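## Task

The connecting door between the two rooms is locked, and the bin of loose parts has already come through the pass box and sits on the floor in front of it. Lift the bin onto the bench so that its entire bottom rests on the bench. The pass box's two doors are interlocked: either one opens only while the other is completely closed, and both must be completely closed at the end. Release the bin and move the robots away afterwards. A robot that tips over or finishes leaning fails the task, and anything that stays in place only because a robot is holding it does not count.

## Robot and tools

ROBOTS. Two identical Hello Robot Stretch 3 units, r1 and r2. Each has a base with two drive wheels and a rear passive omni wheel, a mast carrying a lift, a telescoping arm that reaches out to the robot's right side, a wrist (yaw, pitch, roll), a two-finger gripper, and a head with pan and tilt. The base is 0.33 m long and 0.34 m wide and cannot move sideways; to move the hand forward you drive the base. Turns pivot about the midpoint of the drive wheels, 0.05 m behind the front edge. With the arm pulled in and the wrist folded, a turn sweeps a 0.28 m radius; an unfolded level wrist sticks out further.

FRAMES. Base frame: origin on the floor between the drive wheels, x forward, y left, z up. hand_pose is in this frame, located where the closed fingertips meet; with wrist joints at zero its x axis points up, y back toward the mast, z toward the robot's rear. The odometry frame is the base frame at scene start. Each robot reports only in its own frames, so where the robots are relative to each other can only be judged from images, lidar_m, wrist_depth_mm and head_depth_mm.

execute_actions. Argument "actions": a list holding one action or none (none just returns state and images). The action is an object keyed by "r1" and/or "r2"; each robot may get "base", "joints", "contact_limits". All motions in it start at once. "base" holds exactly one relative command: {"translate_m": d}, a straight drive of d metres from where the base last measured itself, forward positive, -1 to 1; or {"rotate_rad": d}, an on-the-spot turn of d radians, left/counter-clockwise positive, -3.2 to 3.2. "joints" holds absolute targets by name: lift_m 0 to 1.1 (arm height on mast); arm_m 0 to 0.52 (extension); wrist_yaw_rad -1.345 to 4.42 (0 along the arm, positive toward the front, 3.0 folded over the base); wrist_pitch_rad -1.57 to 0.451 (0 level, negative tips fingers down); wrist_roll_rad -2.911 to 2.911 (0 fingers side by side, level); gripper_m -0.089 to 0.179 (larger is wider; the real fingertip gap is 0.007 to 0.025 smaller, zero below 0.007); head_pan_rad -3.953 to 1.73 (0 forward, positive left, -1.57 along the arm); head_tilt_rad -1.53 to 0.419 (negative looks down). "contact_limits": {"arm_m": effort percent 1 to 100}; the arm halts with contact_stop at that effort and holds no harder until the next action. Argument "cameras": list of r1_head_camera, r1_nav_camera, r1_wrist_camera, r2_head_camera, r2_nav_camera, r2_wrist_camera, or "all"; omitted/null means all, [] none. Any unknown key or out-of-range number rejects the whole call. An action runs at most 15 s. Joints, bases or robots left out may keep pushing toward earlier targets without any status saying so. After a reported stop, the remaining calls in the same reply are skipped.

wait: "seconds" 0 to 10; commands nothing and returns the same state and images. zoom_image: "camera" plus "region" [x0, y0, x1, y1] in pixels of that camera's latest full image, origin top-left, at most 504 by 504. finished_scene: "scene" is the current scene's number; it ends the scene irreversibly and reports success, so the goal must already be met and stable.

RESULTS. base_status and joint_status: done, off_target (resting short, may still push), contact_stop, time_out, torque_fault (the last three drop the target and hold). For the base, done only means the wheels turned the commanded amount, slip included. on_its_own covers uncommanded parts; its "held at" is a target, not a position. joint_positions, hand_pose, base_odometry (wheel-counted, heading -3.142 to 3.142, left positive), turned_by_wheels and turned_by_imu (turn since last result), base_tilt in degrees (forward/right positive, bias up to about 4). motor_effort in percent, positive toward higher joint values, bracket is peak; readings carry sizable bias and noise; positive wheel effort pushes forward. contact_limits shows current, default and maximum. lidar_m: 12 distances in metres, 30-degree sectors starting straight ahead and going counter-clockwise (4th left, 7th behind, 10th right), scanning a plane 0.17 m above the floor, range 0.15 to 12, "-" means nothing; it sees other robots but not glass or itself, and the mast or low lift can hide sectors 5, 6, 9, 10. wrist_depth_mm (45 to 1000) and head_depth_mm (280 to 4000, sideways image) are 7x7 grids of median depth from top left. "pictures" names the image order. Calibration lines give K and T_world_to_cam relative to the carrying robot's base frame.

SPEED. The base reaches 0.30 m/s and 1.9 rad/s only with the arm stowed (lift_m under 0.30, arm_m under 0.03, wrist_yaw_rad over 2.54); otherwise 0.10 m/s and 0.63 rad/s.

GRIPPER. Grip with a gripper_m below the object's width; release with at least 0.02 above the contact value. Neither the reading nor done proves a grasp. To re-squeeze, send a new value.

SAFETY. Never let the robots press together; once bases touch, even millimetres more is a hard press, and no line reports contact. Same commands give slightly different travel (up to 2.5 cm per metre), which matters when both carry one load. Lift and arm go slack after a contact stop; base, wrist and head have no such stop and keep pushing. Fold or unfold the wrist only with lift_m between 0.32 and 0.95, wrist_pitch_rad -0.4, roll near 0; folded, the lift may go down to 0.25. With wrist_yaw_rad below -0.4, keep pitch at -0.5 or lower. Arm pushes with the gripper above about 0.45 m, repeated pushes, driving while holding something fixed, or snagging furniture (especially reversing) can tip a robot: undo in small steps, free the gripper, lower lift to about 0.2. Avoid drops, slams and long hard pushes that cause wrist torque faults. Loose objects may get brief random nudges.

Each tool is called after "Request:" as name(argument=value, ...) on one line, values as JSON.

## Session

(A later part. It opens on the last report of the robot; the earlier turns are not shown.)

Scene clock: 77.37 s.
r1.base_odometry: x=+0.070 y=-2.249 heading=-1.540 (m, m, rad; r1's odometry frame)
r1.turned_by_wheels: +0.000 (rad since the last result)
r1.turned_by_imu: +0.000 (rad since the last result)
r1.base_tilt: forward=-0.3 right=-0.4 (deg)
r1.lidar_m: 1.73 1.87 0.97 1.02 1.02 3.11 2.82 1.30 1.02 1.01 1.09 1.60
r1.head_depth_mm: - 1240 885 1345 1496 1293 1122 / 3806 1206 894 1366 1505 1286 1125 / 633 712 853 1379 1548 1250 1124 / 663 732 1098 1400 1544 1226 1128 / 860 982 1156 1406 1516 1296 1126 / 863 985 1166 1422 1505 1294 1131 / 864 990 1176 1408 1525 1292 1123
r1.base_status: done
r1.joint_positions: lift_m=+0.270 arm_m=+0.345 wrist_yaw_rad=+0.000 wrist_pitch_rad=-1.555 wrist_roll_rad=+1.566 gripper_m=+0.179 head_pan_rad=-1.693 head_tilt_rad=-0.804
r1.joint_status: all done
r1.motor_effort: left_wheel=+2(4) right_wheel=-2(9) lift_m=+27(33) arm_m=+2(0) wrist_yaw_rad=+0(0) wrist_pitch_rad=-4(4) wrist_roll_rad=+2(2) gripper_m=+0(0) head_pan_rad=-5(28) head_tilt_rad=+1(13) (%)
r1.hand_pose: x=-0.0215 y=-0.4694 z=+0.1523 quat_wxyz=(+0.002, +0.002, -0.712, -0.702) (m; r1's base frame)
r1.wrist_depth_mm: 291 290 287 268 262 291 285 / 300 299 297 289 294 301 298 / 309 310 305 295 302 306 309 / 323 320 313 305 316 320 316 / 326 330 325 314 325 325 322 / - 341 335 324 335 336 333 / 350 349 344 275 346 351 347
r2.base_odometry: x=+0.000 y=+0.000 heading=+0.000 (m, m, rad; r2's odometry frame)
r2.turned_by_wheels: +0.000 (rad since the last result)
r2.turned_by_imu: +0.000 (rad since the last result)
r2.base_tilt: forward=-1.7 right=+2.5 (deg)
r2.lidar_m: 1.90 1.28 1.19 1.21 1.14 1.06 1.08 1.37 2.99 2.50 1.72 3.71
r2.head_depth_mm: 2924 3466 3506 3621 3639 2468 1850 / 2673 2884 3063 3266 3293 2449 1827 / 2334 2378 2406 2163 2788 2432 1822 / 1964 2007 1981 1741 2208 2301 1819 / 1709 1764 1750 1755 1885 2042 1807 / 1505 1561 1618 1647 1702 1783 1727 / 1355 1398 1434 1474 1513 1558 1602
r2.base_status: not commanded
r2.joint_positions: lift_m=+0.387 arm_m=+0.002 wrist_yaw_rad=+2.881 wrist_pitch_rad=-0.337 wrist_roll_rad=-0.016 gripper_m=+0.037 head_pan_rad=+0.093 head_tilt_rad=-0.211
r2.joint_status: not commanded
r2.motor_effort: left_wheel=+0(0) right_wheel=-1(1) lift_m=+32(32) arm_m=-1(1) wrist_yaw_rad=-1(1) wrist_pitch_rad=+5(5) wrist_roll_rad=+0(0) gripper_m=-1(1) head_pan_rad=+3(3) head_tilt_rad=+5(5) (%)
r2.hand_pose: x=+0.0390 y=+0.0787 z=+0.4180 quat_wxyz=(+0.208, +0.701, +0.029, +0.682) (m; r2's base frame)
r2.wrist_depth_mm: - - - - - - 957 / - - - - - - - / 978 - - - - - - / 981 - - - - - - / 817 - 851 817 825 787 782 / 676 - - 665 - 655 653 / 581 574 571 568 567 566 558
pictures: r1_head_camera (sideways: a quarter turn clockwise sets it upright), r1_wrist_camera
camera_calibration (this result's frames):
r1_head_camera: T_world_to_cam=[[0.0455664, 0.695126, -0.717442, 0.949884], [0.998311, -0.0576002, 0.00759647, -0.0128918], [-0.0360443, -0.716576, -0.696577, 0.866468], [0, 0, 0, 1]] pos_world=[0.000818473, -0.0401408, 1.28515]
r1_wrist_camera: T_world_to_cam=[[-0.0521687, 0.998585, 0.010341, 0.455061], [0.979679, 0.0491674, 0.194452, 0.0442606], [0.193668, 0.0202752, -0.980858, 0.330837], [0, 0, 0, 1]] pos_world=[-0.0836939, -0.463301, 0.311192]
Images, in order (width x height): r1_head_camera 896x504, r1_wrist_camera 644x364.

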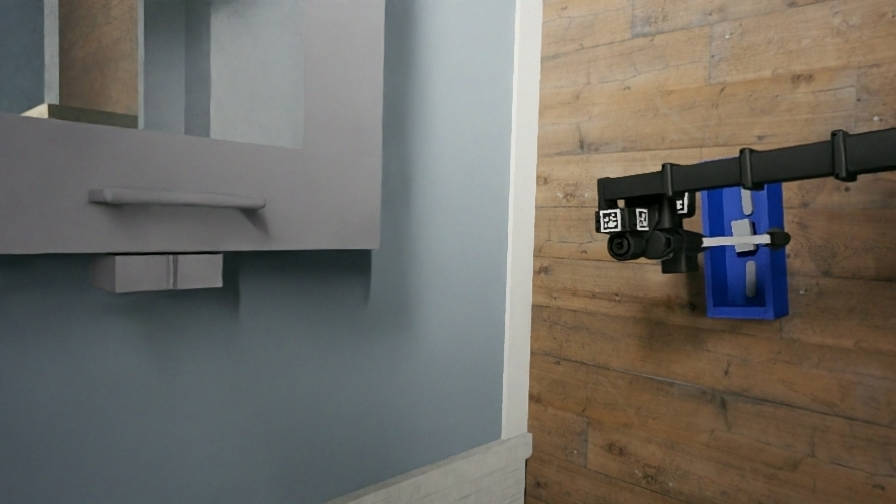

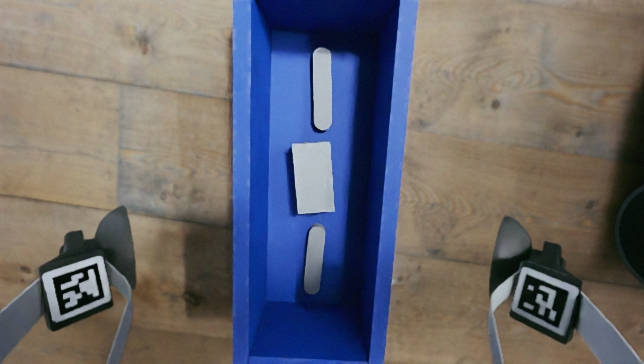

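Request:
execute_actions(actions=[{"r1":{"joints":{"lift_m":0.165,"head_tilt_rad":-1.1}}}], cameras=["r1_head_camera","r1_wrist_camera"])

Scene clock: 86.67 s.
r1.base_odometry: x=+0.070 y=-2.249 heading=-1.540 (m, m, rad; r1's odometry frame)
r1.turned_by_wheels: +0.000 (rad since the last result)
r1.turned_by_imu: +0.000 (rad since the last result)
r1.base_tilt: forward=-0.3 right=-0.3 (deg)
r1.lidar_m: 1.73 1.87 0.97 1.02 1.02 3.09 2.81 1.30 1.02 1.01 1.09 1.59
r1.head_depth_mm: 885 1154 1459 1442 1298 1180 1110 / 774 1157 1475 1454 1304 1215 - / 716 1159 1483 1483 1299 - - / 917 1173 1502 1478 1290 1208 1094 / 965 1173 1514 1470 1299 1200 1098 / 975 1198 1530 1477 1316 1193 1103 / 980 1196 1510 1477 1323 1197 1099
r1.base_status: not commanded
r1.joint_positions: lift_m=+0.165 arm_m=+0.345 wrist_yaw_rad=+0.000 wrist_pitch_rad=-1.555 wrist_roll_rad=+1.566 gripper_m=+0.179 head_pan_rad=-1.693 head_tilt_rad=-1.086
r1.joint_status: all done
r1.motor_effort: left_wheel=+2(2) right_wheel=-2(2) lift_m=+26(27) arm_m=+2(2) wrist_yaw_rad=+0(1) wrist_pitch_rad=-3(4) wrist_roll_rad=+2(2) gripper_m=+0(0) head_pan_rad=-5(5) head_tilt_rad=-5(23) (%)
r1.hand_pose: x=-0.0215 y=-0.4694 z=+0.0473 quat_wxyz=(+0.002, +0.002, -0.712, -0.702) (m; r1's base frame)
r1.wrist_depth_mm: 192 190 163 180 166 190 191 / 198 196 166 184 161 194 194 / 202 200 171 193 156 200 202 / 208 208 176 166 152 208 205 / 214 212 180 171 148 212 213 / - 218 186 207 144 220 221 / 230 227 192 217 142 227 227
r2.base_odometry: x=+0.000 y=+0.000 heading=+0.000 (m, m, rad; r2's odometry frame)
r2.turned_by_wheels: +0.000 (rad since the last result)
r2.turned_by_imu: +0.000 (rad since the last result)
r2.base_tilt: forward=-1.6 right=+2.7 (deg)
r2.lidar_m: 1.90 1.28 1.19 1.21 1.14 1.06 1.08 1.37 3.00 2.49 1.72 3.71
r2.head_depth_mm: 2873 3455 3445 3606 3590 2484 1838 / 2639 2849 3097 3216 3256 2460 1840 / 2283 2430 2375 2173 2757 2454 1820 / 1970 2051 1981 1755 2252 2291 1810 / 1710 1766 1730 1738 1879 2059 1795 / 1516 1553 1611 1663 1724 1797 1728 / 1361 1390 1437 1475 1526 1577 1607
r2.base_status: not commanded
r2.joint_positions: lift_m=+0.387 arm_m=+0.002 wrist_yaw_rad=+2.881 wrist_pitch_rad=-0.337 wrist_roll_rad=-0.016 gripper_m=+0.037 head_pan_rad=+0.093 head_tilt_rad=-0.211
r2.joint_status: not commanded
r2.motor_effort: left_wheel=+0(0) right_wheel=-1(1) lift_m=+32(32) arm_m=-1(0) wrist_yaw_rad=+0(0) wrist_pitch_rad=+5(5) wrist_roll_rad=+1(0) gripper_m=+0(1) head_pan_rad=+3(3) head_tilt_rad=+5(5) (%)
r2.hand_pose: x=+0.0390 y=+0.0787 z=+0.4180 quat_wxyz=(+0.208, +0.701, +0.029, +0.682) (m; r2's base frame)
r2.wrist_depth_mm: - - - - - - 964 / - - - - - - - / 988 - - - - - - / 980 - - - - - - / 834 - 856 794 845 794 793 / 673 - - 659 - 656 649 / 571 576 575 570 570 563 565
pictures: r1_head_camera (sideways: a quarter turn clockwise sets it upright), r1_wrist_camera
camera_calibration (this result's frames):
r1_head_camera: T_world_to_cam=[[0.0666544, 0.866256, -0.495134, 0.660111], [0.997736, -0.0623351, 0.0252565, -0.0358737], [-0.00898561, -0.495697, -0.868449, 1.08977], [0, 0, 0, 1]] pos_world=[0.0015854, -0.0338641, 1.27416]
r1_wrist_camera: T_world_to_cam=[[-0.0521688, 0.998585, 0.0103407, 0.456149], [0.979679, 0.0491675, 0.194452, 0.0646757], [0.193668, 0.0202749, -0.980858, 0.22786], [0, 0, 0, 1]] pos_world=[-0.0836939, -0.463303, 0.206205]
Images, in order (width x height): r1_head_camera 896x504, r1_wrist_camera 644x364.

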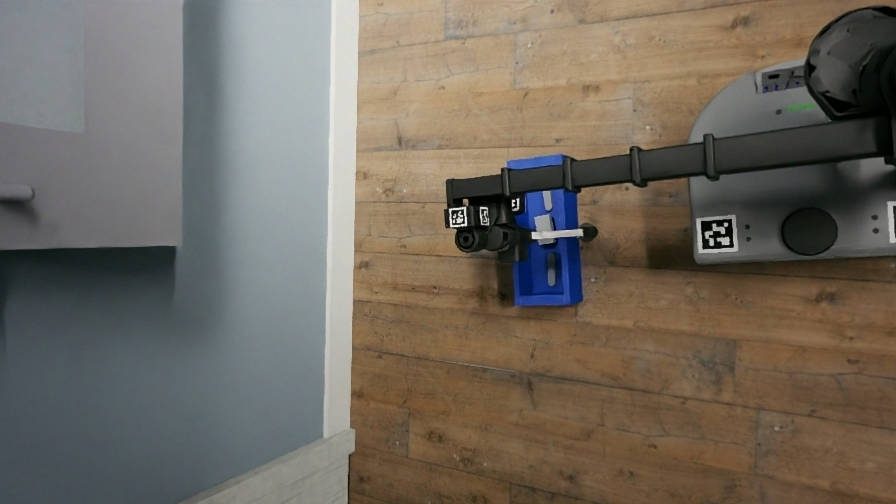

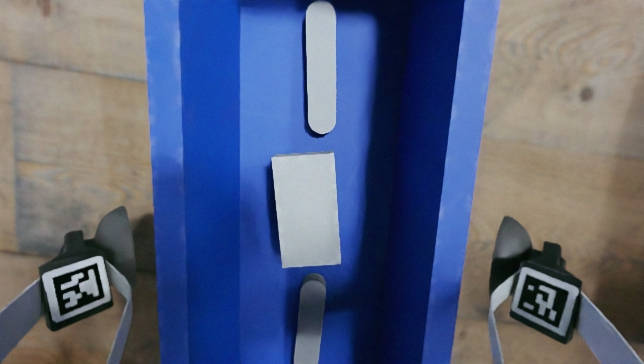

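Request:
execute_actions(actions=[{"r1":{"base":{"translate_m":-0.012},"joints":{"lift_m":0.153}}}], cameras=[])

Request:
execute_actions(actions=[{"r1":{"joints":{"gripper_m":0.06}}}], cameras=["r1_head_camera","r1_wrist_camera"])

Scene clock: 92.90 s.
r1.base_odometry: x=+0.069 y=-2.237 heading=-1.539 (m, m, rad; r1's odometry frame)
r1.turned_by_wheels: +0.000 (rad since the last result)
r1.turned_by_imu: +0.000 (rad since the last result)
r1.base_tilt: forward=-0.3 right=-0.3 (deg)
r1.lidar_m: 1.74 1.88 0.98 1.02 1.02 3.09 2.81 1.30 1.02 1.01 1.09 1.59
r1.head_depth_mm: 882 1150 1457 1449 1300 1176 1105 / 886 1150 1473 1460 1297 1211 - / 716 1165 1488 1479 1288 - - / 758 1170 1493 1480 1290 1207 1093 / 971 1177 1507 1467 1292 1191 1094 / 969 1186 1525 1474 1323 1198 1105 / 979 1199 1509 1481 1333 1214 1103
r1.base_status: done
r1.joint_positions: lift_m=+0.153 arm_m=+0.345 wrist_yaw_rad=+0.000 wrist_pitch_rad=-1.555 wrist_roll_rad=+1.566 gripper_m=+0.179 head_pan_rad=-1.693 head_tilt_rad=-1.086
r1.joint_status: all done
r1.motor_effort: left_wheel=+2(5) right_wheel=-2(8) lift_m=+26(27) arm_m=+2(2) wrist_yaw_rad=+0(0) wrist_pitch_rad=-4(4) wrist_roll_rad=+2(2) gripper_m=-1(1) head_pan_rad=-5(5) head_tilt_rad=-5(5) (%)
r1.hand_pose: x=-0.0215 y=-0.4694 z=+0.0353 quat_wxyz=(+0.002, +0.002, -0.712, -0.702) (m; r1's base frame)
r1.wrist_depth_mm: 181 97 161 169 167 102 179 / 185 107 165 173 161 101 183 / 192 109 171 179 157 187 187 / 196 111 173 184 153 194 195 / 201 109 181 158 148 198 201 / - 113 185 164 145 111 206 / 217 166 193 202 141 213 214
r2.base_odometry: x=+0.000 y=+0.000 heading=+0.000 (m, m, rad; r2's odometry frame)
r2.turned_by_wheels: +0.000 (rad since the last result)
r2.turned_by_imu: +0.000 (rad since the last result)
r2.base_tilt: forward=-1.7 right=+2.5 (deg)
r2.lidar_m: 1.90 1.28 1.19 1.21 1.14 1.06 1.08 1.37 2.99 2.49 1.72 3.72
r2.head_depth_mm: 2870 3412 3503 3657 3612 2448 1834 / 2633 2830 3069 3222 3296 2460 1825 / 2283 2398 2401 2183 2786 2430 1808 / 1962 2035 1973 1750 2225 2337 1804 / 1711 1761 1761 1738 1895 2051 1799 / 1510 1551 1597 1655 1715 1779 1735 / 1339 1393 1425 1481 1531 1565 1605
r2.base_status: not commanded
r2.joint_positions: lift_m=+0.387 arm_m=+0.002 wrist_yaw_rad=+2.881 wrist_pitch_rad=-0.337 wrist_roll_rad=-0.016 gripper_m=+0.037 head_pan_rad=+0.093 head_tilt_rad=-0.211
r2.joint_status: not commanded
r2.motor_effort: left_wheel=+0(0) right_wheel=-1(1) lift_m=+32(31) arm_m=+0(1) wrist_yaw_rad=-1(1) wrist_pitch_rad=+5(5) wrist_roll_rad=+1(1) gripper_m=-1(1) head_pan_rad=+2(3) head_tilt_rad=+5(5) (%)
r2.hand_pose: x=+0.0390 y=+0.0787 z=+0.4180 quat_wxyz=(+0.208, +0.701, +0.029, +0.682) (m; r2's base frame)
r2.wrist_depth_mm: - - - - - - 975 / - - - - - - - / 997 - - - - - - / 984 - - - - - - / 820 - 842 812 839 791 789 / 673 - - 664 - 658 658 / 582 574 574 565 565 562 559
pictures: none
No camera images: the call's "cameras" was empty. Leave "cameras" out to get every camera's image.

Scene clock: 94.67 s.
r1.base_odometry: x=+0.069 y=-2.237 heading=-1.540 (m, m, rad; r1's odometry frame)
r1.turned_by_wheels: +0.000 (rad since the last result)
r1.turned_by_imu: +0.000 (rad since the last result)
r1.base_tilt: forward=-0.3 right=-0.4 (deg)
r1.lidar_m: 1.74 1.88 0.98 1.01 1.02 3.09 2.82 1.30 1.02 1.01 1.08 1.59
r1.head_depth_mm: 884 1147 1464 1445 1305 1179 1104 / 891 1150 1464 1456 1306 1209 - / 717 1163 1482 1483 1292 - - / 759 1170 1481 1486 1289 1209 1091 / 968 1171 1500 1473 1302 1188 1098 / 976 1182 1519 1467 1328 1199 1097 / 977 1193 1503 1481 1327 1204 1103
r1.base_status: not commanded
r1.joint_positions: lift_m=+0.154 arm_m=+0.345 wrist_yaw_rad=+0.000 wrist_pitch_rad=-1.564 wrist_roll_rad=+1.568 gripper_m=+0.061 head_pan_rad=-1.693 head_tilt_rad=-1.086
r1.joint_status: all done
r1.motor_effort: left_wheel=-1(2) right_wheel=+1(1) lift_m=+12(26) arm_m=+1(2) wrist_yaw_rad=+0(0) wrist_pitch_rad=+0(4) wrist_roll_rad=+1(2) gripper_m=-32(99) head_pan_rad=-5(4) head_tilt_rad=-5(6) (%)
r1.hand_pose: x=-0.0215 y=-0.4672 z=+0.0361 quat_wxyz=(+0.001, +0.001, -0.709, -0.705) (m; r1's base frame)
r1.wrist_depth_mm: 184 107 166 172 162 101 182 / 187 109 169 176 158 184 187 / 193 111 174 182 155 191 192 / 200 113 158 186 149 197 198 / 205 111 183 161 146 202 204 / - 115 188 198 143 - 210 / 220 168 194 204 139 218 217
r2.base_odometry: x=+0.000 y=+0.000 heading=+0.000 (m, m, rad; r2's odometry frame)
r2.turned_by_wheels: +0.000 (rad since the last result)
r2.turned_by_imu: +0.000 (rad since the last result)
r2.base_tilt: forward=-1.7 right=+2.5 (deg)
r2.lidar_m: 1.89 1.28 1.19 1.21 1.15 1.06 1.08 1.38 2.99 2.49 1.72 3.69
r2.head_depth_mm: 2915 3409 3517 3593 3623 2492 1825 / 2656 2885 3025 3233 3263 2441 1835 / 2302 2385 2378 2171 2804 2420 1841 / 1938 2024 1996 1752 2229 2293 1806 / 1719 1773 1758 1749 1900 2052 1796 / 1507 1560 1611 1674 1726 1775 1737 / 1360 1384 1446 1472 1525 1577 1608
r2.base_status: not commanded
r2.joint_positions: lift_m=+0.387 arm_m=+0.002 wrist_yaw_rad=+2.881 wrist_pitch_rad=-0.337 wrist_roll_rad=-0.016 gripper_m=+0.037 head_pan_rad=+0.093 head_tilt_rad=-0.211
r2.joint_status: not commanded
r2.motor_effort: left_wheel=+0(0) right_wheel=-1(1) lift_m=+31(32) arm_m=-1(1) wrist_yaw_rad=+0(0) wrist_pitch_rad=+5(5) wrist_roll_rad=+1(0) gripper_m=-1(1) head_pan_rad=+2(2) head_tilt_rad=+5(5) (%)
r2.hand_pose: x=+0.0390 y=+0.0787 z=+0.4180 quat_wxyz=(+0.208, +0.701, +0.029, +0.682) (m; r2's base frame)
r2.wrist_depth_mm: - - - - - - 985 / - - - - - - - / 983 - - - - - - / 975 - - - - - - / 812 - 858 801 826 793 790 / 678 - - 665 - 651 653 / 577 572 569 563 562 569 559
pictures: r1_head_camera (sideways: a quarter turn clockwise sets it upright), r1_wrist_camera
camera_calibration (this result's frames):
r1_head_camera: T_world_to_cam=[[0.066813, 0.866406, -0.49485, 0.659739], [0.997725, -0.0625031, 0.0252762, -0.0358991], [-0.00903022, -0.495412, -0.868611, 1.08998], [0, 0, 0, 1]] pos_world=[0.00158109, -0.0338544, 1.27415]
r1_wrist_camera: T_world_to_cam=[[-0.0494335, 0.998599, 0.0188526, 0.453904], [0.979803, 0.0448239, 0.194878, 0.0647179], [0.19376, 0.0281054, -0.980646, 0.22043], [0, 0, 0, 1]] pos_world=[-0.0836832, -0.462365, 0.194995]
Images, in order (width x height): r1_head_camera 896x504, r1_wrist_camera 644x364.

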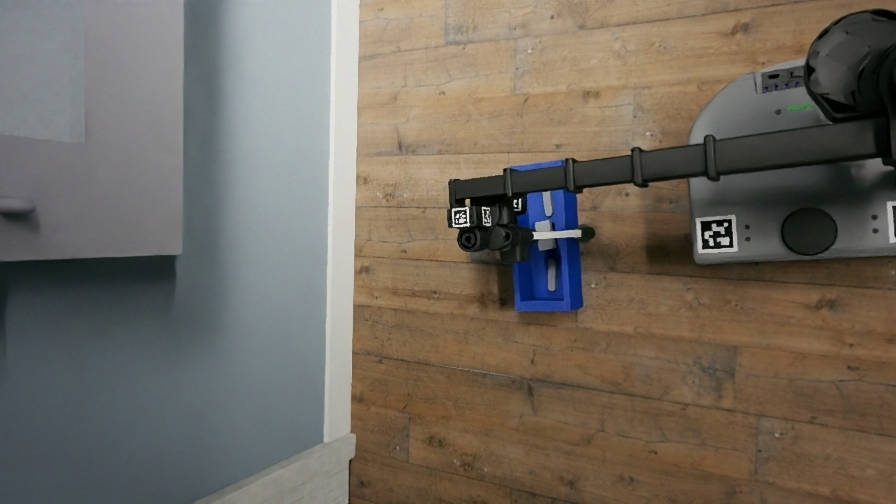

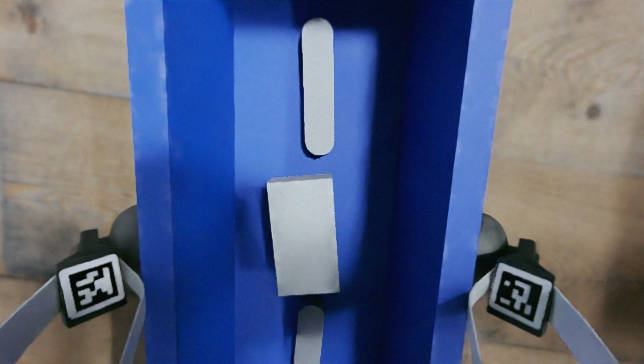

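Request:
execute_actions(actions=[{"r1":{"joints":{"gripper_m":0.16,"lift_m":0.175}}}], cameras=[])

Request:
execute_actions(actions=[{"r1":{"joints":{"gripper_m":0.05}}}], cameras=["r1_wrist_camera"])

Scene clock: 106.20 s.
r1.base_odometry: x=+0.069 y=-2.237 heading=-1.540 (m, m, rad; r1's odometry frame)
r1.turned_by_wheels: +0.000 (rad since the last result)
r1.turned_by_imu: -0.001 (rad since the last result)
r1.base_tilt: forward=-0.3 right=-0.3 (deg)
r1.lidar_m: 1.74 1.88 0.98 1.01 1.02 3.09 2.82 1.30 1.02 1.01 1.09 1.60
r1.head_depth_mm: 884 1141 1464 1433 1298 1180 1106 / 886 1157 1476 1458 1307 1213 - / 718 1159 1494 1479 1298 - - / 758 1173 1497 1482 1298 1209 1096 / 962 1179 1508 1460 1293 1197 1100 / 976 1182 1527 1474 1326 1201 1098 / 974 1193 1510 1474 1329 1210 1104
r1.base_status: not commanded
r1.joint_positions: lift_m=+0.175 arm_m=+0.345 wrist_yaw_rad=+0.000 wrist_pitch_rad=-1.556 wrist_roll_rad=+1.568 gripper_m=+0.160 head_pan_rad=-1.693 head_tilt_rad=-1.086
r1.joint_status: all done
r1.motor_effort: left_wheel=+1(1) right_wheel=-2(2) lift_m=+37(37) arm_m=+1(1) wrist_yaw_rad=+0(0) wrist_pitch_rad=-3(4) wrist_roll_rad=+1(1) gripper_m=+0(81) head_pan_rad=-5(5) head_tilt_rad=-5(5) (%)
r1.hand_pose: x=-0.0215 y=-0.4692 z=+0.0569 quat_wxyz=(+0.001, +0.001, -0.712, -0.702) (m; r1's base frame)
r1.wrist_depth_mm: 201 200 160 189 168 198 198 / 208 204 166 196 163 205 205 / 211 212 170 200 159 210 210 / 219 219 172 205 154 217 217 / 226 223 178 181 150 223 223 / 231 232 184 219 169 - 229 / 241 239 189 228 165 240 237
r2.base_odometry: x=+0.000 y=+0.000 heading=+0.000 (m, m, rad; r2's odometry frame)
r2.turned_by_wheels: +0.000 (rad since the last result)
r2.turned_by_imu: +0.000 (rad since the last result)
r2.base_tilt: forward=-1.6 right=+2.6 (deg)
r2.lidar_m: 1.90 1.28 1.19 1.21 1.14 1.06 1.08 1.37 3.00 2.49 1.72 3.72
r2.head_depth_mm: 2904 3390 3520 3612 3640 2464 1846 / 2670 2892 3014 3206 3274 2474 1836 / 2274 2403 2425 2158 2791 2421 1832 / 1971 2059 1976 1738 2238 2307 1820 / 1698 1775 1745 1769 1881 2047 1792 / 1516 1557 1607 1672 1714 1786 1727 / 1354 1399 1443 1481 1519 1586 1608
r2.base_status: not commanded
r2.joint_positions: lift_m=+0.387 arm_m=+0.002 wrist_yaw_rad=+2.881 wrist_pitch_rad=-0.337 wrist_roll_rad=-0.016 gripper_m=+0.037 head_pan_rad=+0.093 head_tilt_rad=-0.211
r2.joint_status: not commanded
r2.motor_effort: left_wheel=+0(0) right_wheel=-1(1) lift_m=+32(31) arm_m=-1(1) wrist_yaw_rad=-1(1) wrist_pitch_rad=+5(5) wrist_roll_rad=+1(0) gripper_m=+0(2) head_pan_rad=+3(3) head_tilt_rad=+5(4) (%)
r2.hand_pose: x=+0.0390 y=+0.0787 z=+0.4180 quat_wxyz=(+0.208, +0.701, +0.029, +0.682) (m; r2's base frame)
r2.wrist_depth_mm: - - - - - - 969 / - - - - - - - / 979 - - - - - - / 975 - - - - - - / 823 - 842 799 818 786 778 / 676 - - 668 - 656 648 / 578 573 569 571 561 561 557
pictures: none
No camera images: the call's "cameras" was empty. Leave "cameras" out to get every camera's image.

Scene clock: 107.80 s.
r1.base_odometry: x=+0.069 y=-2.237 heading=-1.540 (m, m, rad; r1's odometry frame)
r1.turned_by_wheels: +0.000 (rad since the last result)
r1.turned_by_imu: +0.000 (rad since the last result)
r1.base_tilt: forward=-0.3 right=-0.3 (deg)
r1.lidar_m: 1.74 1.88 0.98 1.02 1.02 3.09 2.81 1.30 1.02 1.01 1.09 1.59
r1.head_depth_mm: 884 1150 1465 1441 1302 1177 1104 / 885 1152 1479 1459 1310 1222 - / 716 1153 1484 1476 1297 - - / 759 1164 1503 1482 1293 1207 1091 / 967 1181 1513 1464 1298 1201 1094 / 970 1180 1516 1467 1311 1197 1090 / 977 1191 1518 1473 1321 1198 1104
r1.base_status: not commanded
r1.joint_positions: lift_m=+0.175 arm_m=+0.345 wrist_yaw_rad=+0.000 wrist_pitch_rad=-1.556 wrist_roll_rad=+1.568 gripper_m=+0.051 head_pan_rad=-1.693 head_tilt_rad=-1.086
r1.joint_status: all done
r1.motor_effort: left_wheel=+1(1) right_wheel=-2(2) lift_m=+37(37) arm_m=+1(1) wrist_yaw_rad=+0(0) wrist_pitch_rad=-3(3) wrist_roll_rad=+1(1) gripper_m=-26(100) head_pan_rad=-5(5) head_tilt_rad=-5(5) (%)
r1.hand_pose: x=-0.0215 y=-0.4692 z=+0.0569 quat_wxyz=(+0.001, +0.001, -0.712, -0.702) (m; r1's base frame)
r1.wrist_depth_mm: 200 200 161 189 169 199 198 / 206 205 164 192 163 203 205 / 213 211 169 198 160 209 210 / 218 218 172 203 156 215 217 / 225 223 177 179 152 224 223 / 232 - 182 218 172 229 231 / 239 239 187 224 168 238 237
r2.base_odometry: x=+0.000 y=+0.000 heading=+0.000 (m, m, rad; r2's odometry frame)
r2.turned_by_wheels: +0.000 (rad since the last result)
r2.turned_by_imu: +0.000 (rad since the last result)
r2.base_tilt: forward=-1.7 right=+2.5 (deg)
r2.lidar_m: 1.90 1.28 1.19 1.21 1.14 1.06 1.08 1.37 3.00 2.49 1.72 3.71
r2.head_depth_mm: 2926 3419 3513 3590 3558 2481 1856 / 2649 2894 3006 3176 3247 2445 1823 / 2251 2376 2377 2177 2776 2437 1822 / 1946 2033 1976 1740 2222 2287 1809 / 1695 1770 1748 1753 1873 2062 1802 / 1507 1554 1615 1679 1720 1775 1722 / 1357 1397 1427 1473 1524 1576 1611
r2.base_status: not commanded
r2.joint_positions: lift_m=+0.387 arm_m=+0.002 wrist_yaw_rad=+2.881 wrist_pitch_rad=-0.337 wrist_roll_rad=-0.016 gripper_m=+0.037 head_pan_rad=+0.093 head_tilt_rad=-0.211
r2.joint_status: not commanded
r2.motor_effort: left_wheel=+0(0) right_wheel=-1(1) lift_m=+31(31) arm_m=+0(0) wrist_yaw_rad=-1(1) wrist_pitch_rad=+5(5) wrist_roll_rad=+1(0) gripper_m=+0(1) head_pan_rad=+3(2) head_tilt_rad=+4(5) (%)
r2.hand_pose: x=+0.0390 y=+0.0787 z=+0.4180 quat_wxyz=(+0.208, +0.701, +0.029, +0.682) (m; r2's base frame)
r2.wrist_depth_mm: - - - - - - 975 / - - - - - - - / - - - - - - - / 972 - - - - - - / 831 - 845 803 825 798 787 / 678 - - 659 - 662 653 / 582 574 572 565 562 564 556
pictures: r1_wrist_camera
camera_calibration (this result's frames):
r1_wrist_camera: T_world_to_cam=[[-0.0492603, 0.998724, 0.0111334, 0.456009], [0.97981, 0.0461589, 0.194529, 0.0613864], [0.193766, 0.0204912, -0.980834, 0.237373], [0, 0, 0, 1]] pos_world=[-0.0836787, -0.463125, 0.215805]
Images, in order (width x height): r1_wrist_camera 644x364.

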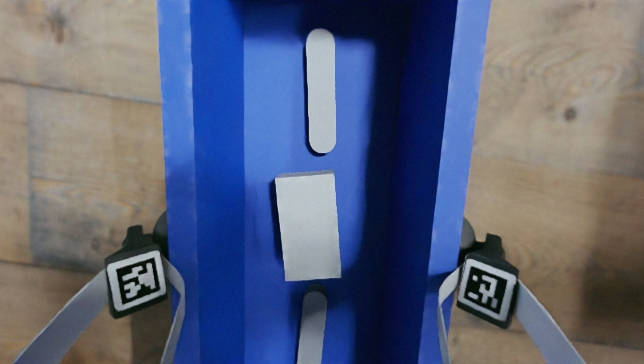

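Request:
execute_actions(actions=[{"r1":{"joints":{"gripper_m":0.02}}}], cameras=[])

Request:
execute_actions(actions=[{"r1":{"joints":{"lift_m":0.21,"head_pan_rad":1.45,"head_tilt_rad":-0.55}}}], cameras=["r1_wrist_camera","r1_head_camera","r1_nav_camera"])

Scene clock: 115.37 s.
r1.base_odometry: x=+0.069 y=-2.237 heading=-1.540 (m, m, rad; r1's odometry frame)
r1.turned_by_wheels: +0.000 (rad since the last result)
r1.turned_by_imu: +0.000 (rad since the last result)
r1.base_tilt: forward=-0.2 right=-0.3 (deg)
r1.lidar_m: 1.75 1.88 0.98 1.02 1.02 3.09 2.81 1.30 1.02 1.01 1.09 1.59
r1.head_depth_mm: 882 1145 1453 1438 1302 1176 1107 / 884 1153 1474 1442 1299 1215 - / 715 1165 1487 1478 1292 - - / 759 1165 1495 1472 1292 1205 1095 / 963 1173 1503 1469 1297 1191 1094 / 971 1184 1521 1477 1320 1199 1096 / 976 1180 1523 1482 1324 1211 1103
r1.base_status: not commanded
r1.joint_positions: lift_m=+0.175 arm_m=+0.345 wrist_yaw_rad=+0.000 wrist_pitch_rad=-1.556 wrist_roll_rad=+1.568 gripper_m=+0.022 head_pan_rad=-1.693 head_tilt_rad=-1.086
r1.joint_status: all done
r1.motor_effort: left_wheel=+1(1) right_wheel=-2(2) lift_m=+37(37) arm_m=+1(1) wrist_yaw_rad=+0(0) wrist_pitch_rad=-3(3) wrist_roll_rad=+1(1) gripper_m=-34(99) head_pan_rad=-5(5) head_tilt_rad=-5(5) (%)
r1.hand_pose: x=-0.0215 y=-0.4692 z=+0.0569 quat_wxyz=(+0.001, +0.001, -0.712, -0.702) (m; r1's base frame)
r1.wrist_depth_mm: 201 200 160 189 168 200 198 / 207 205 165 192 163 204 206 / 210 210 168 197 160 210 210 / 219 218 171 204 156 218 218 / 225 227 177 179 152 222 224 / 234 - 181 218 172 231 230 / 240 237 186 224 170 241 236
r2.base_odometry: x=+0.000 y=+0.000 heading=+0.000 (m, m, rad; r2's odometry frame)
r2.turned_by_wheels: +0.000 (rad since the last result)
r2.turned_by_imu: +0.000 (rad since the last result)
r2.base_tilt: forward=-1.6 right=+2.5 (deg)
r2.lidar_m: 1.89 1.28 1.19 1.20 1.14 1.06 1.08 1.38 2.99 2.49 1.72 3.70
r2.head_depth_mm: 2927 3374 3497 3645 3589 2426 1829 / 2648 2840 3063 3212 3273 2456 1837 / 2273 2400 2412 2182 2730 2455 1817 / 1946 2055 1983 1752 2226 2312 1807 / 1698 1764 1777 1748 1870 2054 1816 / 1514 1560 1611 1663 1733 1792 1733 / 1350 1386 1451 1482 1523 1584 1607
r2.base_status: not commanded
r2.joint_positions: lift_m=+0.387 arm_m=+0.002 wrist_yaw_rad=+2.881 wrist_pitch_rad=-0.337 wrist_roll_rad=-0.016 gripper_m=+0.037 head_pan_rad=+0.093 head_tilt_rad=-0.211
r2.joint_status: not commanded
r2.motor_effort: left_wheel=+0(0) right_wheel=-1(1) lift_m=+32(32) arm_m=-1(1) wrist_yaw_rad=-1(1) wrist_pitch_rad=+5(5) wrist_roll_rad=+0(1) gripper_m=-1(1) head_pan_rad=+3(3) head_tilt_rad=+5(5) (%)
r2.hand_pose: x=+0.0390 y=+0.0787 z=+0.4180 quat_wxyz=(+0.208, +0.701, +0.029, +0.682) (m; r2's base frame)
r2.wrist_depth_mm: - - - - - - 986 / - - - - - - - / 995 - - - - - - / 980 - - - - - - / 817 - 843 803 828 783 787 / 676 - - 667 - 667 651 / 573 575 573 570 569 562 557
pictures: none
No camera images: the call's "cameras" was empty. Leave "cameras" out to get every camera's image.

Scene clock: 117.37 s.
r1.base_odometry: x=+0.069 y=-2.237 heading=-1.540 (m, m, rad; r1's odometry frame)
r1.turned_by_wheels: +0.000 (rad since the last result)
r1.turned_by_imu: +0.000 (rad since the last result)
r1.base_tilt: forward=-0.3 right=-0.3 (deg)
r1.lidar_m: 1.74 1.88 0.98 1.02 1.02 3.09 2.82 1.30 1.02 1.01 1.09 1.59
r1.head_depth_mm: 2786 3092 3374 2386 1886 1502 1244 / 2808 3111 1701 1089 1279 1417 1244 / 2801 3049 1581 1154 1880 1488 1240 / 2820 3028 1585 1152 1889 1494 1237 / 2846 3129 1579 1153 1885 1490 1241 / 2871 3187 1704 1151 1744 1454 1247 / 2880 3160 3458 2195 1804 1498 1280
r1.base_status: not commanded
r1.joint_positions: lift_m=+0.210 arm_m=+0.345 wrist_yaw_rad=+0.000 wrist_pitch_rad=-1.556 wrist_roll_rad=+1.568 gripper_m=+0.032 head_pan_rad=+1.443 head_tilt_rad=-0.556
r1.joint_status: all done
r1.on_its_own: gripper_m is held at +0.031, not at your +0.020, by its stall guard, which is still easing
r1.motor_effort: left_wheel=+1(1) right_wheel=-2(2) lift_m=+42(44) arm_m=+1(1) wrist_yaw_rad=+0(0) wrist_pitch_rad=-3(3) wrist_roll_rad=+1(1) gripper_m=-32(34) head_pan_rad=+5(57) head_tilt_rad=+2(24) (%)
r1.hand_pose: x=-0.0215 y=-0.4692 z=+0.0917 quat_wxyz=(+0.001, +0.001, -0.712, -0.702) (m; r1's base frame)
r1.wrist_depth_mm: 233 231 162 188 168 231 232 / 241 239 165 192 164 237 238 / 249 245 168 198 160 245 245 / 254 255 172 204 156 253 252 / 262 260 176 180 152 263 260 / 269 - 182 219 170 266 269 / 279 279 185 225 169 282 277
r2.base_odometry: x=+0.000 y=+0.000 heading=+0.000 (m, m, rad; r2's odometry frame)
r2.turned_by_wheels: +0.000 (rad since the last result)
r2.turned_by_imu: +0.000 (rad since the last result)
r2.base_tilt: forward=-1.6 right=+2.5 (deg)
r2.lidar_m: 1.89 1.27 1.19 1.21 1.14 1.06 1.08 1.37 2.99 2.49 1.72 3.70
r2.head_depth_mm: 2890 3432 3513 3598 3593 2466 1840 / 2631 2874 3026 3253 3279 2439 1840 / 2285 2395 2401 2181 2790 2448 1817 / 1950 2025 1995 1749 2243 2300 1809 / 1694 1752 1748 1738 1887 2053 1796 / 1509 1549 1601 1665 1720 1783 1757 / 1362 1388 1436 1474 1523 1572 1603
r2.base_status: not commanded
r2.joint_positions: lift_m=+0.387 arm_m=+0.002 wrist_yaw_rad=+2.881 wrist_pitch_rad=-0.337 wrist_roll_rad=-0.016 gripper_m=+0.037 head_pan_rad=+0.093 head_tilt_rad=-0.211
r2.joint_status: not commanded
r2.motor_effort: left_wheel=+0(0) right_wheel=-1(1) lift_m=+31(31) arm_m=-1(0) wrist_yaw_rad=+0(0) wrist_pitch_rad=+5(5) wrist_roll_rad=+1(0) gripper_m=-1(0) head_pan_rad=+3(3) head_tilt_rad=+5(5) (%)
r2.hand_pose: x=+0.0390 y=+0.0787 z=+0.4180 quat_wxyz=(+0.208, +0.701, +0.029, +0.682) (m; r2's base frame)
r2.wrist_depth_mm: - - - - - - 961 / - - - - - - - / 970 - - - - - - / 980 - - - - - - / 814 - 850 797 827 790 781 / 678 - - 666 - 655 660 / 579 579 575 564 564 567 556
pictures: r1_head_camera (sideways: a quarter turn clockwise sets it upright), r1_nav_camera (sideways: a quarter turn counterclockwise sets it upright), r1_wrist_camera
camera_calibration (this result's frames):
r1_head_camera: T_world_to_cam=[[-0.0245753, -0.499855, -0.86576, 1.14366], [-0.99794, 0.0636019, -0.00839391, 0.0201032], [0.0592597, 0.86377, -0.500389, 0.610665], [0, 0, 0, 1]] pos_world=[0.0119797, 0.0429118, 1.29587]
r1_nav_camera: T_world_to_cam=[[0.0528454, 0.555134, 0.830081, -1.04822], [0.991403, -0.128801, 0.0230225, 0.0190966], [0.119696, 0.821728, -0.557168, 0.685697], [0, 0, 0, 1]] pos_world=[-0.0456136, 0.0209063, 1.25172]
r1_wrist_camera: T_world_to_cam=[[-0.0492603, 0.998724, 0.0111332, 0.455622], [0.97981, 0.046159, 0.194529, 0.0546153], [0.193766, 0.0204909, -0.980834, 0.271514], [0, 0, 0, 1]] pos_world=[-0.0836787, -0.463125, 0.250613]
Images, in order (width x height): r1_head_camera 896x504, r1_nav_camera 672x504, r1_wrist_camera 644x364.

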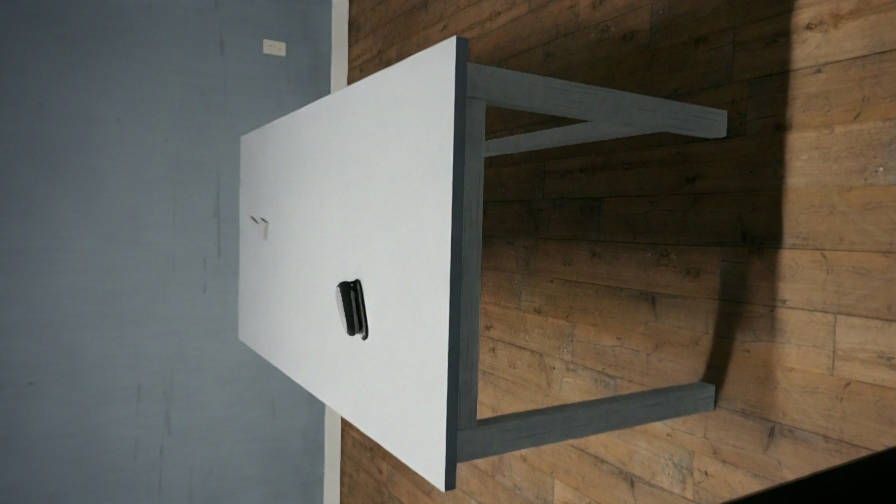

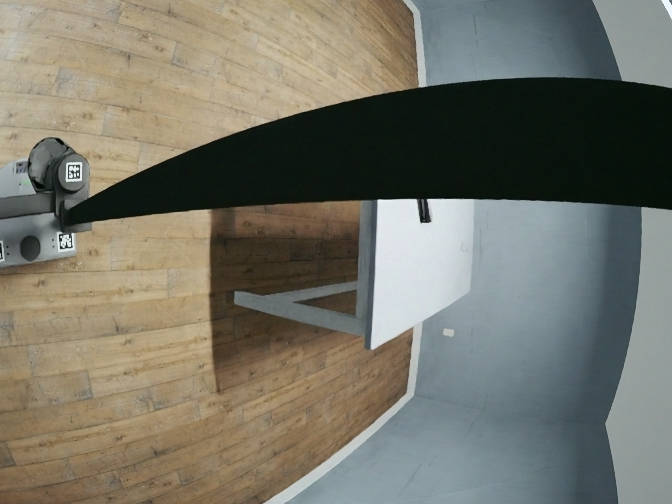

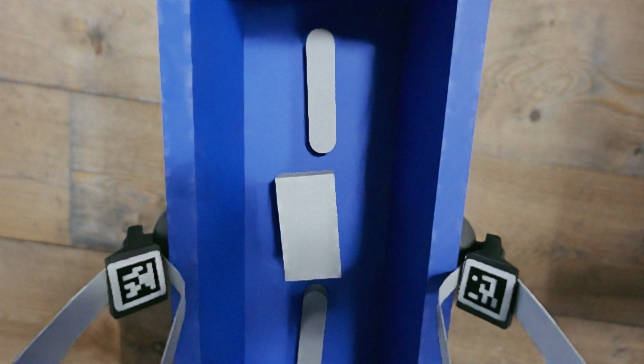

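Request:
execute_actions(actions=[{"r1":{"base":{"rotate_rad":1.42},"joints":{"gripper_m":0.048,"lift_m":0.55,"arm_m":0.2,"head_pan_rad":0,"head_tilt_rad":-0.7}}}], cameras=["r1_wrist_camera"])

Request:
execute_actions(actions=[{"r1":{"base":{"translate_m":0.45},"joints":{"lift_m":1.03}}}], cameras=["r1_wrist_camera","r1_head_camera","r1_nav_camera"])

Scene clock: 135.90 s.
r1.base_odometry: x=+0.069 y=-2.237 heading=-0.120 (m, m, rad; r1's odometry frame)
r1.turned_by_wheels: +1.420 (rad since the last result)
r1.turned_by_imu: +1.415 (rad since the last result)
r1.base_tilt: forward=-0.3 right=-0.3 (deg)
r1.lidar_m: 0.98 1.01 3.20 3.03 1.49 1.06 1.01 1.04 1.36 1.75 1.79 2.38
r1.head_depth_mm: 2809 3150 2829 2081 1634 1350 1172 / 2826 3035 1134 1214 1516 1365 1166 / 2831 1730 1137 1926 1648 1368 1159 / 2880 1746 1137 1992 1643 1370 1169 / 2882 1747 1137 1994 1649 1369 1168 / 2855 3048 1138 1898 1511 1376 1171 / 2908 3260 2461 1961 1654 1375 1174
r1.base_status: done
r1.joint_positions: lift_m=+0.550 arm_m=+0.200 wrist_yaw_rad=+0.000 wrist_pitch_rad=-1.556 wrist_roll_rad=+1.568 gripper_m=+0.065 head_pan_rad=+0.007 head_tilt_rad=-0.691
r1.joint_status: gripper_m off_target (ended at +0.065, target +0.048); the others done
r1.on_its_own: gripper_m is held at +0.064, not at your +0.048, by its stall guard, which is still easing
r1.motor_effort: left_wheel=-2(9) right_wheel=+1(9) lift_m=+42(45) arm_m=-2(1) wrist_yaw_rad=+0(0) wrist_pitch_rad=-3(3) wrist_roll_rad=+1(1) gripper_m=-21(94) head_pan_rad=-5(57) head_tilt_rad=-3(13) (%)
r1.hand_pose: x=-0.0215 y=-0.3246 z=+0.4317 quat_wxyz=(+0.001, +0.001, -0.712, -0.702) (m; r1's base frame)
r1.wrist_depth_mm: 561 555 160 187 168 113 - / 574 570 166 191 164 117 - / 594 595 169 199 160 - - / 620 614 172 203 155 - - / 621 624 176 178 152 610 641 / 660 - 181 217 170 641 654 / 658 688 186 224 169 667 660
r2.base_odometry: x=+0.000 y=+0.000 heading=+0.000 (m, m, rad; r2's odometry frame)
r2.turned_by_wheels: +0.000 (rad since the last result)
r2.turned_by_imu: +0.000 (rad since the last result)
r2.base_tilt: forward=-1.6 right=+2.5 (deg)
r2.lidar_m: 1.90 1.28 1.19 1.21 1.14 1.06 1.08 1.37 2.99 2.49 1.72 3.72
r2.head_depth_mm: 2892 3407 3535 3574 3605 2477 1856 / 2624 2902 3098 3224 3279 2446 1828 / 2305 2393 2370 2182 2762 2448 1811 / 1944 2013 1977 1747 2234 2296 1806 / 1698 1766 1765 1754 1892 2052 1810 / 1509 1556 1603 1675 1742 1779 1731 / 1360 1399 1447 1483 1536 1572 1616
r2.base_status: not commanded
r2.joint_positions: lift_m=+0.387 arm_m=+0.002 wrist_yaw_rad=+2.881 wrist_pitch_rad=-0.337 wrist_roll_rad=-0.016 gripper_m=+0.037 head_pan_rad=+0.093 head_tilt_rad=-0.211
r2.joint_status: not commanded
r2.motor_effort: left_wheel=+0(0) right_wheel=-1(1) lift_m=+31(32) arm_m=+0(0) wrist_yaw_rad=-1(0) wrist_pitch_rad=+5(5) wrist_roll_rad=+0(0) gripper_m=-1(0) head_pan_rad=+3(2) head_tilt_rad=+5(5) (%)
r2.hand_pose: x=+0.0390 y=+0.0787 z=+0.4180 quat_wxyz=(+0.208, +0.701, +0.029, +0.682) (m; r2's base frame)
r2.wrist_depth_mm: - - - - - - 965 / - - - - - - - / 981 - - - - - - / 970 - - - - - - / 811 - 847 791 820 798 778 / 676 - - 660 - 656 648 / 581 574 570 568 566 562 558
pictures: r1_wrist_camera
camera_calibration (this result's frames):
r1_wrist_camera: T_world_to_cam=[[-0.0493123, 0.998721, 0.0111333, 0.307388], [0.979808, 0.04621, 0.194529, -0.0181828], [0.193765, 0.0205011, -0.980834, 0.602036], [0, 0, 0, 1]] pos_world=[-0.0836801, -0.318497, 0.590612]
Images, in order (width x height): r1_wrist_camera 644x364.

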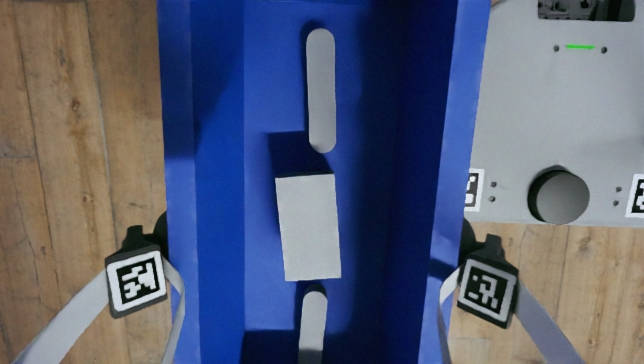

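Scene clock: 141.33 s.
r1.base_odometry: x=+0.516 y=-2.291 heading=-0.120 (m, m, rad; r1's odometry frame)
r1.turned_by_wheels: +0.000 (rad since the last result)
r1.turned_by_imu: -0.002 (rad since the last result)
r1.base_tilt: forward=-0.3 right=-0.3 (deg)
r1.lidar_m: 0.74 0.62 3.21 3.05 2.17 1.53 1.46 1.50 1.81 1.73 1.78 0.54
r1.head_depth_mm: 2468 2730 2774 838 712 1272 1165 / 2418 2615 1127 839 709 1198 1124 / 2477 1728 1131 837 711 1360 1162 / 2419 1752 1131 843 711 1362 1168 / 2454 1740 1140 845 712 1375 1169 / 2443 2629 1148 845 715 1370 1171 / 2453 2808 1142 848 712 1334 1145
r1.base_status: done
r1.joint_positions: lift_m=+1.030 arm_m=+0.200 wrist_yaw_rad=+0.000 wrist_pitch_rad=-1.556 wrist_roll_rad=+1.568 gripper_m=+0.070 head_pan_rad=+0.007 head_tilt_rad=-0.691
r1.joint_status: all done
r1.on_its_own: gripper_m is held at +0.069, not at your +0.048, by its stall guard, which is not easing now
r1.motor_effort: left_wheel=-3(4) right_wheel=+1(8) lift_m=+42(43) arm_m=-1(2) wrist_yaw_rad=+1(0) wrist_pitch_rad=-3(3) wrist_roll_rad=+1(1) gripper_m=-18(22) head_pan_rad=-5(5) head_tilt_rad=-4(4) (%)
r1.hand_pose: x=-0.0215 y=-0.3246 z=+0.9117 quat_wxyz=(+0.001, +0.001, -0.712, -0.702) (m; r1's base frame)
r1.wrist_depth_mm: - - 161 189 168 992 - / - - 163 192 164 - - / - - 167 199 160 - - / - - 173 202 156 - - / - - 176 179 153 - - / - - 181 220 171 - - / - - 186 226 169 - -
r2.base_odometry: x=+0.000 y=+0.000 heading=+0.000 (m, m, rad; r2's odometry frame)
r2.turned_by_wheels: +0.000 (rad since the last result)
r2.turned_by_imu: +0.000 (rad since the last result)
r2.base_tilt: forward=-1.7 right=+2.6 (deg)
r2.lidar_m: 1.89 1.28 1.19 1.21 1.14 1.06 1.08 1.37 2.99 2.49 1.72 3.70
r2.head_depth_mm: 2930 3412 3485 3598 3587 2465 1857 / 2659 2886 3016 3240 3317 2455 1850 / 2303 2409 2363 2167 2776 2478 1825 / 1948 2039 2007 1745 2235 2298 1798 / 1700 1766 1745 1764 1880 2051 1788 / 1505 1562 1608 1673 1724 1775 1739 / 1361 1403 1442 1484 1524 1575 1612
r2.base_status: not commanded
r2.joint_positions: lift_m=+0.387 arm_m=+0.002 wrist_yaw_rad=+2.881 wrist_pitch_rad=-0.337 wrist_roll_rad=-0.016 gripper_m=+0.037 head_pan_rad=+0.093 head_tilt_rad=-0.211
r2.joint_status: not commanded
r2.motor_effort: left_wheel=+0(0) right_wheel=-1(1) lift_m=+31(32) arm_m=-1(1) wrist_yaw_rad=-1(1) wrist_pitch_rad=+5(5) wrist_roll_rad=+0(0) gripper_m=-1(0) head_pan_rad=+3(3) head_tilt_rad=+4(5) (%)
r2.hand_pose: x=+0.0390 y=+0.0787 z=+0.4180 quat_wxyz=(+0.208, +0.701, +0.029, +0.682) (m; r2's base frame)
r2.wrist_depth_mm: - - - - - - 978 / - - - - - - - / 980 - - - - - - / 980 - - - - - - / 828 - 838 805 827 795 781 / 680 - - 661 - 657 658 / 580 575 567 566 565 562 556
pictures: r1_head_camera (sideways: a quarter turn clockwise sets it upright), r1_nav_camera (sideways: a quarter turn counterclockwise sets it upright), r1_wrist_camera
camera_calibration (this result's frames):
r1_head_camera: T_world_to_cam=[[-0.610486, -0.0437976, -0.790815, 1.04952], [-0.0719874, 0.997405, 0.000332933, 0.0030928], [0.788749, 0.057132, -0.612055, 0.751494], [0, 0, 0, 1]] pos_world=[0.0481989, -0.0000526773, 1.28993]
r1_nav_camera: T_world_to_cam=[[0.663741, 0.0231957, 0.747602, -0.944432], [0.00906415, -0.999695, 0.0229699, 0.0251613], [0.747907, -0.00846972, -0.663749, 0.820515], [0, 0, 0, 1]] pos_world=[0.0129614, 0.05401, 1.2501]
r1_wrist_camera: T_world_to_cam=[[-0.0493118, 0.998721, 0.0111333, 0.302043], [0.979808, 0.0462095, 0.194529, -0.111557], [0.193765, 0.020501, -0.980834, 1.07284], [0, 0, 0, 1]] pos_world=[-0.0836801, -0.318496, 1.07061]
Images, in order (width x height): r1_head_camera 896x504, r1_nav_camera 672x504, r1_wrist_camera 644x364.

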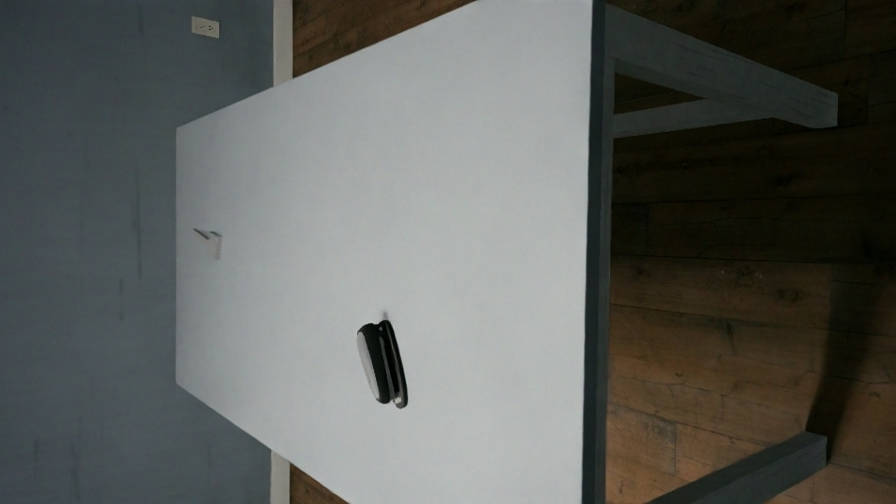

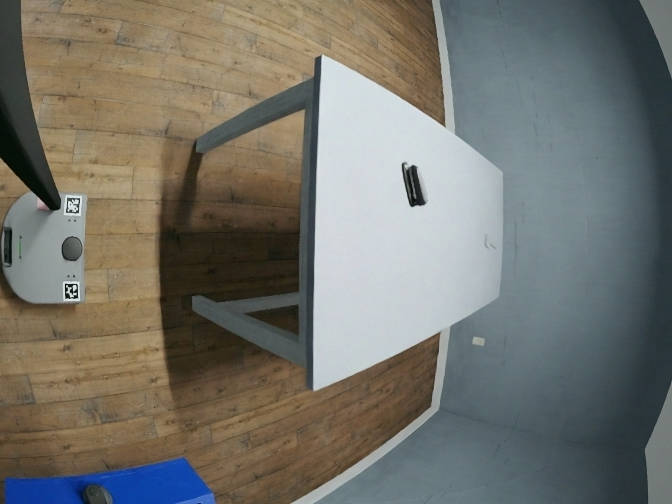

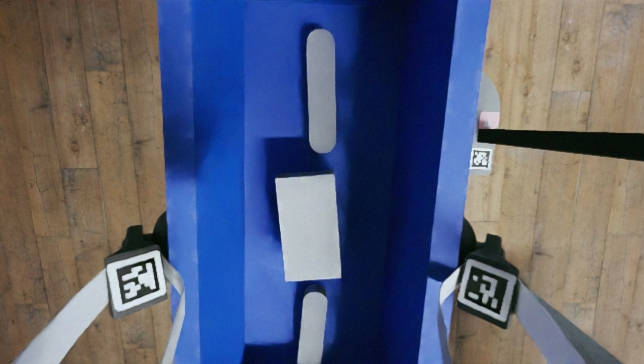

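Request:
execute_actions(actions=[{"r1":{"base":{"rotate_rad":1.58},"joints":{"arm_m":0.465,"head_pan_rad":-1.3,"head_tilt_rad":-0.7}}}], cameras=["r1_wrist_camera","r1_head_camera","r1_nav_camera"])

Scene clock: 150.00 s.
r1.base_odometry: x=+0.516 y=-2.291 heading=+1.460 (m, m, rad; r1's odometry frame)
r1.turned_by_wheels: +1.580 (rad since the last result)
r1.turned_by_imu: +1.575 (rad since the last result)
r1.base_tilt: forward=-0.3 right=-0.3 (deg)
r1.lidar_m: 3.06 2.14 1.53 1.46 1.50 1.81 1.73 1.77 0.54 0.77 0.62 3.23
r1.head_depth_mm: 2377 2499 1127 612 666 1328 1141 / 2397 1730 1130 622 690 1363 1164 / 2464 1715 1135 757 710 1365 1172 / 2556 2869 1138 840 733 1358 1168 / 2668 3023 2632 843 1523 1367 1168 / 2734 3121 2844 842 868 1283 1172 / 2840 3281 2814 2093 1609 1371 1174
r1.base_status: done
r1.joint_positions: lift_m=+1.030 arm_m=+0.465 wrist_yaw_rad=+0.000 wrist_pitch_rad=-1.556 wrist_roll_rad=+1.568 gripper_m=+0.070 head_pan_rad=-1.293 head_tilt_rad=-0.691
r1.joint_status: all done
r1.on_its_own: gripper_m is held at +0.069, not at your +0.048, by its stall guard, which is not easing now
r1.motor_effort: left_wheel=-2(9) right_wheel=+1(8) lift_m=+42(42) arm_m=+2(0) wrist_yaw_rad=+1(0) wrist_pitch_rad=-3(3) wrist_roll_rad=+1(1) gripper_m=-21(18) head_pan_rad=-5(58) head_tilt_rad=-3(2) (%)
r1.hand_pose: x=-0.0215 y=-0.5892 z=+0.9117 quat_wxyz=(+0.001, +0.000, -0.712, -0.702) (m; r1's base frame)
r1.wrist_depth_mm: 289 288 161 188 168 996 - / 298 296 165 191 164 118 - / 306 302 167 199 160 - - / 312 315 172 204 156 - - / 324 322 178 179 152 - - / 334 - 181 218 171 - - / 338 346 187 224 169 - -
r2.base_odometry: x=+0.000 y=+0.000 heading=+0.000 (m, m, rad; r2's odometry frame)
r2.turned_by_wheels: +0.000 (rad since the last result)
r2.turned_by_imu: +0.000 (rad since the last result)
r2.base_tilt: forward=-1.7 right=+2.5 (deg)
r2.lidar_m: 1.89 1.28 1.19 1.21 1.14 1.06 1.08 1.37 2.99 2.49 1.72 3.73
r2.head_depth_mm: 2939 3432 3539 3568 3641 2506 1835 / 2612 2906 3050 3233 3251 2458 1825 / 2301 2372 2400 2183 2758 2407 1816 / 1942 2041 1976 1738 2255 2295 1821 / 1718 1770 1768 1740 1904 2073 1805 / 1508 1573 1614 1669 1725 1785 1728 / 1354 1402 1433 1477 1536 1568 1610
r2.base_status: not commanded
r2.joint_positions: lift_m=+0.387 arm_m=+0.002 wrist_yaw_rad=+2.881 wrist_pitch_rad=-0.337 wrist_roll_rad=-0.016 gripper_m=+0.037 head_pan_rad=+0.093 head_tilt_rad=-0.211
r2.joint_status: not commanded
r2.motor_effort: left_wheel=+0(0) right_wheel=-1(1) lift_m=+32(32) arm_m=+0(1) wrist_yaw_rad=+0(1) wrist_pitch_rad=+5(5) wrist_roll_rad=+0(0) gripper_m=+0(1) head_pan_rad=+3(2) head_tilt_rad=+6(5) (%)
r2.hand_pose: x=+0.0390 y=+0.0787 z=+0.4180 quat_wxyz=(+0.208, +0.701, +0.029, +0.682) (m; r2's base frame)
r2.wrist_depth_mm: - - - - - - 964 / - - - - - - - / 978 - - - - - - / 988 - - - - - - / 819 - 849 810 827 797 782 / 664 - - 663 - 659 645 / 580 575 573 566 563 562 558
pictures: r1_head_camera (sideways: a quarter turn clockwise sets it upright), r1_nav_camera (sideways: a quarter turn counterclockwise sets it upright), r1_wrist_camera
camera_calibration (this result's frames):
r1_head_camera: T_world_to_cam=[[-0.205408, 0.576595, -0.790788, 1.04701], [0.941864, 0.335994, 0.000335807, -0.00309546], [0.265893, -0.744746, -0.61209, 0.754729], [0, 0, 0, 1]] pos_world=[0.017303, -0.0405804, 1.28993]
r1_nav_camera: T_world_to_cam=[[0.199792, -0.633418, 0.747573, -0.941563], [-0.960891, -0.275973, 0.0229699, 0.0310782], [0.191761, -0.722925, -0.663782, 0.82395], [0, 0, 0, 1]] pos_world=[0.059978, 0.00782842, 1.2501]
r1_wrist_camera: T_world_to_cam=[[-0.0489504, 0.998741, 0.0109252, 0.566534], [0.979824, 0.0458954, 0.194519, -0.0995116], [0.193773, 0.0202265, -0.980838, 1.0781], [0, 0, 0, 1]] pos_world=[-0.0836704, -0.58306, 1.07061]
Images, in order (width x height): r1_head_camera 896x504, r1_nav_camera 672x504, r1_wrist_camera 644x364.

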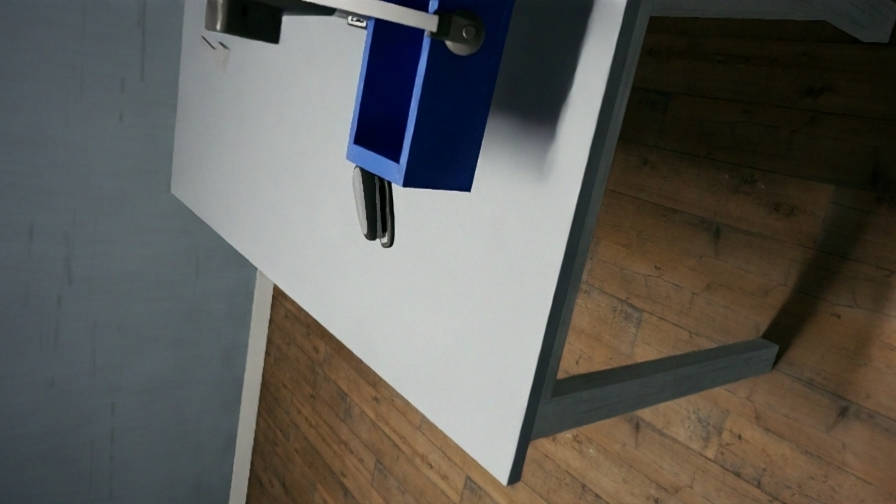

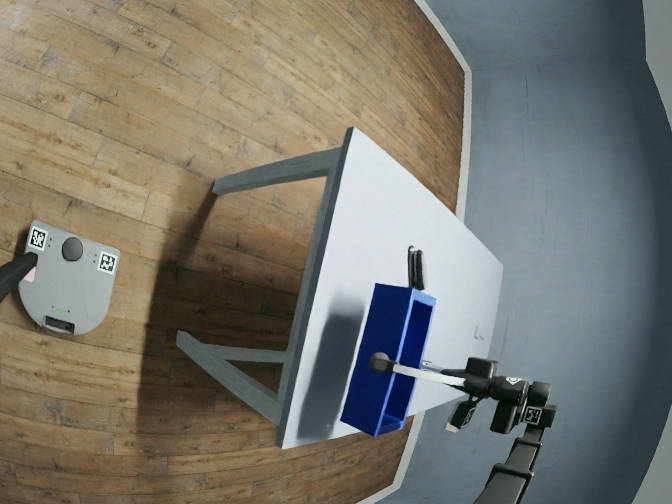

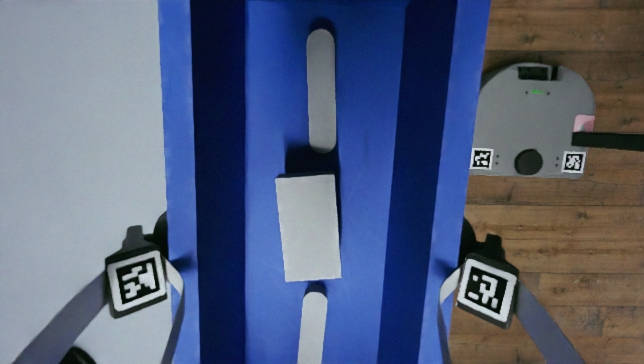

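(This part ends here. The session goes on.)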